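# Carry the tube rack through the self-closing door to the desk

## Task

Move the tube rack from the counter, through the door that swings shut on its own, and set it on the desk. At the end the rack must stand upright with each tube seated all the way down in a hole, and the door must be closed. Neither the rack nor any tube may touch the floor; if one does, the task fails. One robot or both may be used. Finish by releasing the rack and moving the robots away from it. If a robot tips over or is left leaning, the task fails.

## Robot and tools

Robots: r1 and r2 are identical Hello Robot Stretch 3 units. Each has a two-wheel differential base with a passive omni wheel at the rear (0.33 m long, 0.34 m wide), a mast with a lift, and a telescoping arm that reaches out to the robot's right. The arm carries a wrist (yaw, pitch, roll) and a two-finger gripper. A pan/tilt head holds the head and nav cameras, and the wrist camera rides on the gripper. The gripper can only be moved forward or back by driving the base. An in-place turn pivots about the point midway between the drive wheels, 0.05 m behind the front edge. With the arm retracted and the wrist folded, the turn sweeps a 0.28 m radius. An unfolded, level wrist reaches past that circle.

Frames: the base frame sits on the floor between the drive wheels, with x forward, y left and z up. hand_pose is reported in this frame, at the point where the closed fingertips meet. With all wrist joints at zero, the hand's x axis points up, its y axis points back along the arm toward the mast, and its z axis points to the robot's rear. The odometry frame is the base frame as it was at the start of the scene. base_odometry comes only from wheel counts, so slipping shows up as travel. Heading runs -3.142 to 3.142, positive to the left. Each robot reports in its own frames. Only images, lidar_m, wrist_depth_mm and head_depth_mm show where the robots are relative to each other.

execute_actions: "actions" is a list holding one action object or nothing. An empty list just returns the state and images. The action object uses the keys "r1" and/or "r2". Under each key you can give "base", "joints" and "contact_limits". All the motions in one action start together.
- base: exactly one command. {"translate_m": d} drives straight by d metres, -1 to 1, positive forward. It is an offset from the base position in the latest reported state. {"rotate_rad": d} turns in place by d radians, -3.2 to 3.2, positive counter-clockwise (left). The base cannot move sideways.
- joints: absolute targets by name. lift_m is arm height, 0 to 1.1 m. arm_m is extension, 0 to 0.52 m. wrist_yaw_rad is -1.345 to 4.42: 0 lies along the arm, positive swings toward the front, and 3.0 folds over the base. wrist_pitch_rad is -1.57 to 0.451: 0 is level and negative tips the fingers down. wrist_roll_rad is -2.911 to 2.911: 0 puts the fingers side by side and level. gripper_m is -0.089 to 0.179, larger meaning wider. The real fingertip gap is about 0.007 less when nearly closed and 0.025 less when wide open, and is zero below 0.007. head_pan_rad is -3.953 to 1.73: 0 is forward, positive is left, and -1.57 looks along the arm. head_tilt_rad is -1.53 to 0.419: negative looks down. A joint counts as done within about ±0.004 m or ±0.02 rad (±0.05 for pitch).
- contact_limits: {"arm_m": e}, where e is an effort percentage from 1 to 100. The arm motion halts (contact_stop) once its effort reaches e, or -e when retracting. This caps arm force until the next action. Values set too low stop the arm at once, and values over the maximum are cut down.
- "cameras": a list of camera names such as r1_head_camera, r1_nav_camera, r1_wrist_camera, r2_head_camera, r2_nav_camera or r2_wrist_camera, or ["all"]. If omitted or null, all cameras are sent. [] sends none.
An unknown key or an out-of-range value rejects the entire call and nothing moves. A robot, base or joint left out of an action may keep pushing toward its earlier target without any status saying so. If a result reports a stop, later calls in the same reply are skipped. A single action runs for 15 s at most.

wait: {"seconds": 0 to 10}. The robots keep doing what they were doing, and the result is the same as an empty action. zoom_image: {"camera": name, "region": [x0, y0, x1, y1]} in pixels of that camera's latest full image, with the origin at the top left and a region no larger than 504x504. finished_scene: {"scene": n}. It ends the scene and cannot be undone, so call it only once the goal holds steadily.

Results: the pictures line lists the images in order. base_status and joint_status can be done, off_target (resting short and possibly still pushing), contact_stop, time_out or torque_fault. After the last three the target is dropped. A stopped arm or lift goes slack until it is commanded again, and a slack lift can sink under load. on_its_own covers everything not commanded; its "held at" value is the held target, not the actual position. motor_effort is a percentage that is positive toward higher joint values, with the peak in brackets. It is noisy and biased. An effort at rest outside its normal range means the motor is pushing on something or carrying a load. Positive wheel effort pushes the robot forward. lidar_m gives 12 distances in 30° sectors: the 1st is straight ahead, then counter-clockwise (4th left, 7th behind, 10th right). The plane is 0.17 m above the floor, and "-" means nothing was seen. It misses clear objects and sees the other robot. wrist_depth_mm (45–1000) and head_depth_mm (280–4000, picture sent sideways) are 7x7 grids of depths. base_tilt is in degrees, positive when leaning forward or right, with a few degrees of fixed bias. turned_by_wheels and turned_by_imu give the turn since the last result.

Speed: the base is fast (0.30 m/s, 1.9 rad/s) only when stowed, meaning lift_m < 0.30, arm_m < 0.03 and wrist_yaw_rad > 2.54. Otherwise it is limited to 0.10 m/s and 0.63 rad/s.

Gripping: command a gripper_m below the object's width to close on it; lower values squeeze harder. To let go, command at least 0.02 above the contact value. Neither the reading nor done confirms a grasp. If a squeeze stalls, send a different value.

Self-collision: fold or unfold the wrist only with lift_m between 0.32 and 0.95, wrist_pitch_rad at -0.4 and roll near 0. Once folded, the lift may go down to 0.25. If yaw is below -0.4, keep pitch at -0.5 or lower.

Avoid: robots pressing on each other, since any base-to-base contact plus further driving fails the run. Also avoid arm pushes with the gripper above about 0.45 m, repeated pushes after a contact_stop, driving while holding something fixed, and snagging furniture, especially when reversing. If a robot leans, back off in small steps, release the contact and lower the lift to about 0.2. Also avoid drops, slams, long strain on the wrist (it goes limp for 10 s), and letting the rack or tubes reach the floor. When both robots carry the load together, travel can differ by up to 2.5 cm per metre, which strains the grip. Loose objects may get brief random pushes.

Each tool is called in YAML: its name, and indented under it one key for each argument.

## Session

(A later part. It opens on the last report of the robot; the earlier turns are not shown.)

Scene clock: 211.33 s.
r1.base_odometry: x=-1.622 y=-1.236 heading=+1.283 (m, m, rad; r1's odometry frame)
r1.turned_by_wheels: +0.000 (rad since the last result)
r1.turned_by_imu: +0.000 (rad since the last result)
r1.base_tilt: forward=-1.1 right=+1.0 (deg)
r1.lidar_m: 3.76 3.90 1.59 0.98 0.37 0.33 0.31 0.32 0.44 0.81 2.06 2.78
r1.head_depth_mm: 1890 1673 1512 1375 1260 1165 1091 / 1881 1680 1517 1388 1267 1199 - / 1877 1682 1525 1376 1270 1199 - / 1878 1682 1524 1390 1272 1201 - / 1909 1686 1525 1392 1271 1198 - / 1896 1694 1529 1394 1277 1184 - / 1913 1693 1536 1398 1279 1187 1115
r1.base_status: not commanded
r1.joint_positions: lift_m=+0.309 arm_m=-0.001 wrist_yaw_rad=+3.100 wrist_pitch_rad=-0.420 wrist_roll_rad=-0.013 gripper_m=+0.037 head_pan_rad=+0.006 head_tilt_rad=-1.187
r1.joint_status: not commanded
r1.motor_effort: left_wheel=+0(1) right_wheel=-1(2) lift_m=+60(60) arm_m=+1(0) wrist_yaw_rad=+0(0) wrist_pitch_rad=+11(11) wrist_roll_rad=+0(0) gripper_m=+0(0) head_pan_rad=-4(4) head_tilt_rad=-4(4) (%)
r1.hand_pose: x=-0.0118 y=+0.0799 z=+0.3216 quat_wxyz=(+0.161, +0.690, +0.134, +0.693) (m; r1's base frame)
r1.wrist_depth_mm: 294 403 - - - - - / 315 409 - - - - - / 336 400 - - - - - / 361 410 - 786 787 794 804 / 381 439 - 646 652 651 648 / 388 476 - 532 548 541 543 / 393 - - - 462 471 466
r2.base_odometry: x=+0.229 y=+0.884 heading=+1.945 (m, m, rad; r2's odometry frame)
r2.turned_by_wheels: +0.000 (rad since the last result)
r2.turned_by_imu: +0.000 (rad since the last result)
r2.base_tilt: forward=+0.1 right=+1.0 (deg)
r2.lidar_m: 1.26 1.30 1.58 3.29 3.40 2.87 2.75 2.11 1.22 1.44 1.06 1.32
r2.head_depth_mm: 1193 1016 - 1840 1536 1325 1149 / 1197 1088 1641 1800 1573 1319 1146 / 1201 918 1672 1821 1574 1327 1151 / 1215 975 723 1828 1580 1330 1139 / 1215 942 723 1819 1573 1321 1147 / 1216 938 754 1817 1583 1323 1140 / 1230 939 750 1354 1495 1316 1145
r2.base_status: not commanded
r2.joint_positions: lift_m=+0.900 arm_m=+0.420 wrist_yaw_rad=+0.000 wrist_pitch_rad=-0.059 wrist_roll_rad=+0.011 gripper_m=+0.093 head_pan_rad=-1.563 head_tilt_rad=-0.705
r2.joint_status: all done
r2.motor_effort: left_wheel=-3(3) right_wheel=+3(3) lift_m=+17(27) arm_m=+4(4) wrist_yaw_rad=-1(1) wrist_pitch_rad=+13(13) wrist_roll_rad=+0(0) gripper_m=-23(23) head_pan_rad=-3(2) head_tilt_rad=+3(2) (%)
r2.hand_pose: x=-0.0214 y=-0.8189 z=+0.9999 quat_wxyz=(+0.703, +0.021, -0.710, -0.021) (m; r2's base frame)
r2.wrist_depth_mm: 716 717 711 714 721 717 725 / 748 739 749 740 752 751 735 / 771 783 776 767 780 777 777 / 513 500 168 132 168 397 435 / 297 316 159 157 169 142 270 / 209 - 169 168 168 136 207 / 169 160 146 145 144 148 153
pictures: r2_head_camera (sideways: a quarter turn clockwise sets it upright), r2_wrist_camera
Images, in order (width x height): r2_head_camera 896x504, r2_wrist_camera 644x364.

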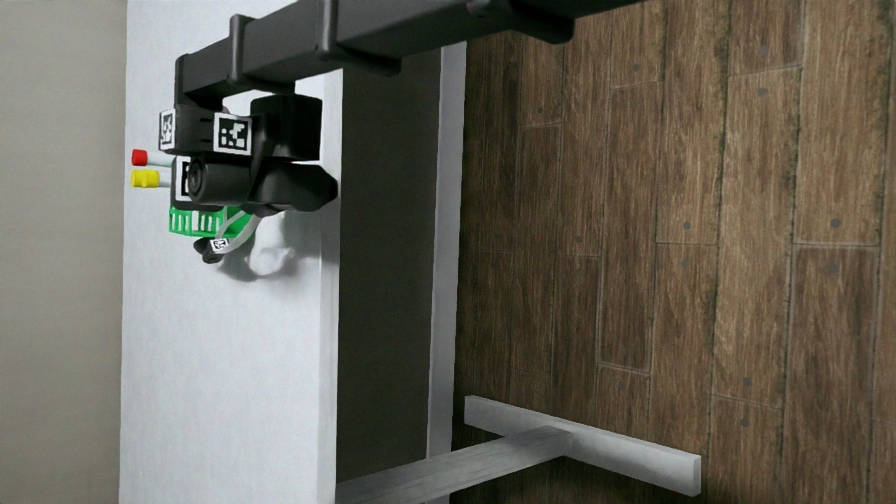

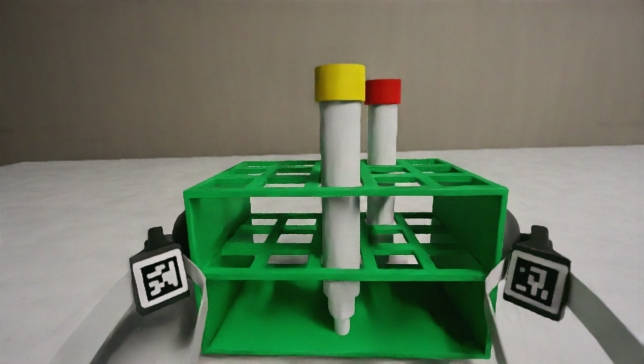

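execute_actions:
  actions:
    - {"r2":{"joints":{"lift_m":0.892}}}
  cameras: []

execute_actions:
  actions:
    - {"r2":{"joints":{"gripper_m":0.179}}}
  cameras: []

execute_actions:
  actions:
    - {"r1":{"base":{"translate_m":0.3},"joints":{"head_pan_rad":-3.1,"head_tilt_rad":-0.6}},"r2":{"joints":{"arm_m":0.0,"lift_m":0.9}}}
  cameras: ["r2_wrist_camera","r2_head_camera","r1_nav_camera"]

Scene clock: 218.40 s.
r1.base_odometry: x=-1.622 y=-1.236 heading=+1.283 (m, m, rad; r1's odometry frame)
r1.turned_by_wheels: +0.000 (rad since the last result)
r1.turned_by_imu: +0.001 (rad since the last result)
r1.base_tilt: forward=-1.1 right=+1.0 (deg)
r1.lidar_m: 3.76 3.90 1.58 0.98 0.37 0.33 0.31 0.32 0.44 0.81 2.06 2.79
r1.head_depth_mm: 1888 1676 1503 1378 1272 1167 1089 / 1874 1666 1519 1382 1268 1203 - / 1896 1687 1516 1376 1279 1191 - / 1883 1684 1519 1389 1275 1195 - / 1893 1697 1518 1385 1277 1190 - / 1909 1700 1533 1396 1275 1182 - / 1922 1699 1535 1395 1283 1184 1111
r1.base_status: not commanded
r1.joint_positions: lift_m=+0.309 arm_m=-0.001 wrist_yaw_rad=+3.100 wrist_pitch_rad=-0.420 wrist_roll_rad=-0.013 gripper_m=+0.037 head_pan_rad=+0.006 head_tilt_rad=-1.187
r1.joint_status: not commanded
r1.motor_effort: left_wheel=+0(1) right_wheel=-2(2) lift_m=+60(60) arm_m=+1(1) wrist_yaw_rad=+0(1) wrist_pitch_rad=+11(11) wrist_roll_rad=+0(0) gripper_m=+0(0) head_pan_rad=-4(4) head_tilt_rad=-5(4) (%)
r1.hand_pose: x=-0.0118 y=+0.0799 z=+0.3216 quat_wxyz=(+0.161, +0.690, +0.134, +0.693) (m; r1's base frame)
r1.wrist_depth_mm: 294 399 - - - - - / 314 412 - - - - - / 339 401 - - - - - / 360 414 - 784 799 794 782 / 378 447 - 640 653 651 654 / 387 478 - 537 546 535 537 / 391 - - - 463 465 465
r2.base_odometry: x=+0.229 y=+0.884 heading=+1.945 (m, m, rad; r2's odometry frame)
r2.turned_by_wheels: +0.000 (rad since the last result)
r2.turned_by_imu: +0.000 (rad since the last result)
r2.base_tilt: forward=+0.1 right=+1.0 (deg)
r2.lidar_m: 1.26 1.30 1.59 3.29 3.37 2.88 2.75 2.11 1.22 1.44 1.06 1.32
r2.head_depth_mm: 1197 1018 - - 1538 1323 1144 / 1203 1087 1644 1814 1578 1323 1144 / 1209 770 1663 1817 1581 1328 1140 / 1204 945 727 1813 1578 1318 1141 / 1215 938 723 1824 1570 1318 1142 / 1217 937 753 1831 1570 1326 1141 / 1225 934 751 1370 1497 1326 1143
r2.base_status: not commanded
r2.joint_positions: lift_m=+0.892 arm_m=+0.420 wrist_yaw_rad=+0.000 wrist_pitch_rad=-0.054 wrist_roll_rad=+0.011 gripper_m=+0.093 head_pan_rad=-1.563 head_tilt_rad=-0.705
r2.joint_status: all done
r2.motor_effort: left_wheel=-3(3) right_wheel=+3(3) lift_m=+16(16) arm_m=+4(4) wrist_yaw_rad=-1(0) wrist_pitch_rad=+11(13) wrist_roll_rad=+0(0) gripper_m=-22(23) head_pan_rad=-3(3) head_tilt_rad=+3(3) (%)
r2.hand_pose: x=-0.0214 y=-0.8191 z=+0.9932 quat_wxyz=(+0.703, +0.019, -0.710, -0.019) (m; r2's base frame)
r2.wrist_depth_mm: 720 720 709 727 722 711 725 / 751 742 740 737 737 750 747 / 767 775 784 773 759 764 766 / 496 475 167 129 179 380 414 / 282 301 157 156 181 142 256 / 199 - 168 167 168 136 195 / 160 151 145 144 143 140 145
pictures: none
No camera images: the call's "cameras" was empty. Leave "cameras" out to get every camera's image.

Scene clock: 219.77 s.
r1.base_odometry: x=-1.622 y=-1.236 heading=+1.283 (m, m, rad; r1's odometry frame)
r1.turned_by_wheels: +0.000 (rad since the last result)
r1.turned_by_imu: +0.000 (rad since the last result)
r1.base_tilt: forward=-1.1 right=+0.9 (deg)
r1.lidar_m: 3.77 3.90 1.58 0.98 0.37 0.33 0.31 0.33 0.44 0.81 2.06 2.79
r1.head_depth_mm: 1881 1665 1503 1382 1269 1168 1091 / 1873 1669 1519 1380 1268 1194 - / 1891 1683 1520 1384 1276 1193 - / 1903 1688 1524 1387 1274 1199 - / 1896 1686 1538 1386 1277 1193 - / 1907 1698 1522 1398 1275 1179 - / 1914 1708 1533 1405 1276 1190 1107
r1.base_status: not commanded
r1.joint_positions: lift_m=+0.309 arm_m=-0.001 wrist_yaw_rad=+3.100 wrist_pitch_rad=-0.420 wrist_roll_rad=-0.013 gripper_m=+0.037 head_pan_rad=+0.006 head_tilt_rad=-1.187
r1.joint_status: not commanded
r1.motor_effort: left_wheel=+0(1) right_wheel=-2(2) lift_m=+60(60) arm_m=+0(0) wrist_yaw_rad=+0(0) wrist_pitch_rad=+11(11) wrist_roll_rad=+0(1) gripper_m=+0(0) head_pan_rad=-5(5) head_tilt_rad=-4(4) (%)
r1.hand_pose: x=-0.0118 y=+0.0799 z=+0.3216 quat_wxyz=(+0.161, +0.690, +0.134, +0.693) (m; r1's base frame)
r1.wrist_depth_mm: 293 401 - - - - - / 314 416 - - - - - / 336 405 - - - - - / 359 413 - 779 789 799 806 / 381 449 - 630 650 650 636 / 387 485 - 537 547 544 547 / 391 - - - 464 465 469
r2.base_odometry: x=+0.229 y=+0.884 heading=+1.945 (m, m, rad; r2's odometry frame)
r2.turned_by_wheels: +0.000 (rad since the last result)
r2.turned_by_imu: +0.000 (rad since the last result)
r2.base_tilt: forward=+0.0 right=+1.0 (deg)
r2.lidar_m: 1.26 1.30 1.59 3.30 3.39 2.88 2.74 2.11 1.22 1.44 1.06 1.32
r2.head_depth_mm: 1198 1020 - - 1527 1328 1149 / 1205 1086 1641 1820 1580 1326 1144 / 1208 893 1675 1822 1572 1322 1143 / 1211 1010 723 1813 1566 1320 1136 / 1221 940 721 1815 1574 1322 1137 / 1223 938 756 1813 1568 1320 1143 / 1228 939 752 1362 1491 1315 1138
r2.base_status: not commanded
r2.joint_positions: lift_m=+0.892 arm_m=+0.420 wrist_yaw_rad=+0.000 wrist_pitch_rad=-0.053 wrist_roll_rad=+0.011 gripper_m=+0.179 head_pan_rad=-1.563 head_tilt_rad=-0.705
r2.joint_status: all done
r2.motor_effort: left_wheel=-3(3) right_wheel=+2(3) lift_m=+16(17) arm_m=+5(4) wrist_yaw_rad=-1(0) wrist_pitch_rad=+10(11) wrist_roll_rad=+0(0) gripper_m=+0(97) head_pan_rad=-3(3) head_tilt_rad=+3(3) (%)
r2.hand_pose: x=-0.0214 y=-0.8192 z=+0.9935 quat_wxyz=(+0.703, +0.019, -0.710, -0.019) (m; r2's base frame)
r2.wrist_depth_mm: 716 719 717 711 711 722 722 / 745 749 747 744 735 751 744 / 776 771 780 765 768 764 772 / 494 476 167 129 176 425 417 / 284 305 154 153 168 147 276 / 210 - 169 167 168 150 - / - 151 146 145 144 140 139
pictures: none
No camera images: the call's "cameras" was empty. Leave "cameras" out to get every camera's image.

Scene clock: 224.03 s.
r1.base_odometry: x=-1.537 y=-0.949 heading=+1.283 (m, m, rad; r1's odometry frame)
r1.turned_by_wheels: +0.000 (rad since the last result)
r1.turned_by_imu: +0.002 (rad since the last result)
r1.base_tilt: forward=-1.1 right=+1.0 (deg)
r1.lidar_m: 3.47 3.60 1.40 2.20 0.77 0.60 0.61 0.63 0.86 1.96 2.07 2.78
r1.head_depth_mm: 486 537 601 683 789 891 1032 / 487 540 604 684 794 941 1126 / 489 541 607 689 801 948 1129 / 491 543 608 693 802 954 1144 / 492 544 611 695 808 953 1150 / 494 548 615 698 808 961 1156 / 494 549 615 701 812 970 1169
r1.base_status: done
r1.joint_positions: lift_m=+0.309 arm_m=-0.001 wrist_yaw_rad=+3.100 wrist_pitch_rad=-0.420 wrist_roll_rad=-0.013 gripper_m=+0.037 head_pan_rad=-3.093 head_tilt_rad=-0.606
r1.joint_status: all done
r1.motor_effort: left_wheel=-1(5) right_wheel=-2(2) lift_m=+60(61) arm_m=+1(0) wrist_yaw_rad=+1(0) wrist_pitch_rad=+11(11) wrist_roll_rad=+0(0) gripper_m=+0(1) head_pan_rad=-5(60) head_tilt_rad=+2(22) (%)
r1.hand_pose: x=-0.0118 y=+0.0799 z=+0.3216 quat_wxyz=(+0.161, +0.690, +0.134, +0.693) (m; r1's base frame)
r1.wrist_depth_mm: 699 953 - - - - - / 690 994 - - - - - / 690 922 - - - - - / 662 766 - 774 803 802 799 / 604 620 - 641 646 633 643 / 528 531 - 536 549 540 542 / 452 - - - 468 467 467
r2.base_odometry: x=+0.229 y=+0.884 heading=+1.945 (m, m, rad; r2's odometry frame)
r2.turned_by_wheels: +0.000 (rad since the last result)
r2.turned_by_imu: +0.000 (rad since the last result)
r2.base_tilt: forward=+0.0 right=+1.0 (deg)
r2.lidar_m: 1.26 1.30 1.40 3.30 3.40 2.87 2.75 2.11 1.22 1.43 1.06 1.32
r2.head_depth_mm: 1195 957 730 1779 1677 - - / 1202 953 728 1818 1623 - - / 1205 791 727 1832 - - 1093 / 1215 951 726 1816 1570 1331 1122 / 1208 946 723 1802 1557 1322 1142 / 1224 939 753 1814 1565 1323 1139 / 1222 937 751 1356 1488 1322 1132
r2.base_status: not commanded
r2.joint_positions: lift_m=+0.900 arm_m=+0.003 wrist_yaw_rad=+0.000 wrist_pitch_rad=-0.052 wrist_roll_rad=+0.011 gripper_m=+0.179 head_pan_rad=-1.563 head_tilt_rad=-0.705
r2.joint_status: all done
joint sent to its limit — the command would take r2.arm_m past its lower limit, so that joint was sent only as far as its limit.
r2.motor_effort: left_wheel=-3(3) right_wheel=+3(3) lift_m=+31(33) arm_m=-4(5) wrist_yaw_rad=+1(0) wrist_pitch_rad=+10(10) wrist_roll_rad=+0(0) gripper_m=+0(1) head_pan_rad=-2(2) head_tilt_rad=+3(3) (%)
r2.hand_pose: x=-0.0214 y=-0.4028 z=+1.0011 quat_wxyz=(+0.703, +0.018, -0.710, -0.019) (m; r2's base frame)
r2.wrist_depth_mm: - - - - - - - / - - - - - - - / - - - 873 - - - / 542 524 512 499 485 474 456 / - 399 - - - - - / - - - - - - - / - 911 - - - - -
pictures: r1_nav_camera (sideways: a quarter turn counterclockwise sets it upright), r2_head_camera (sideways: a quarter turn clockwise sets it upright), r2_wrist_camera
Images, in order (width x height): r1_nav_camera 672x504, r2_head_camera 896x504, r2_wrist_camera 644x364.

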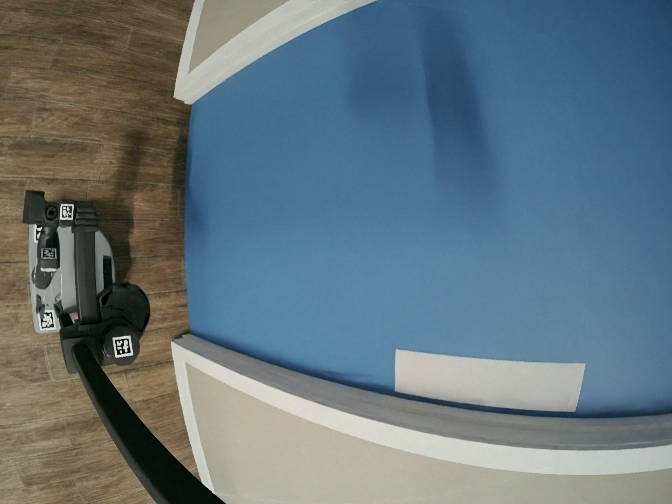

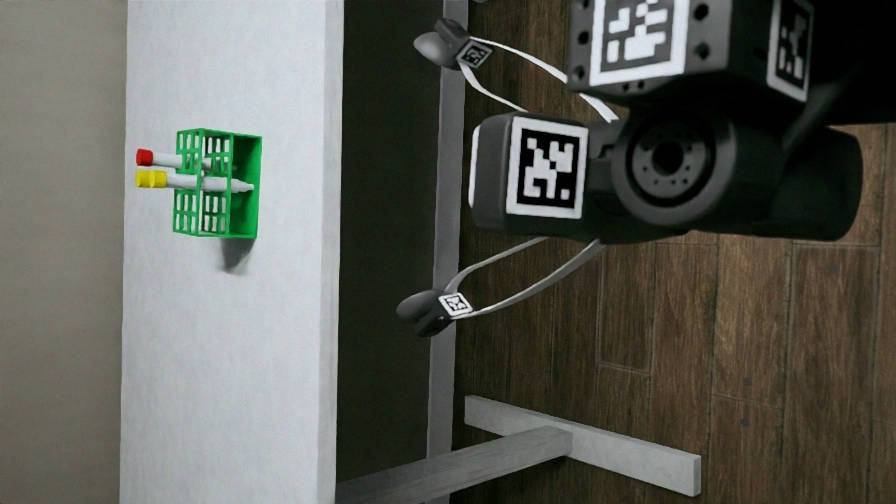

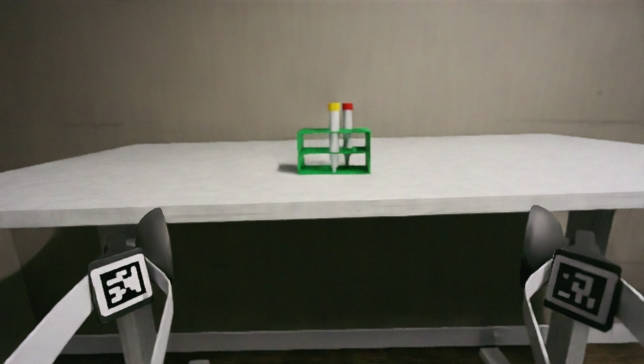

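finished_scene:
  scene: 2

The scene is finished: the task was done.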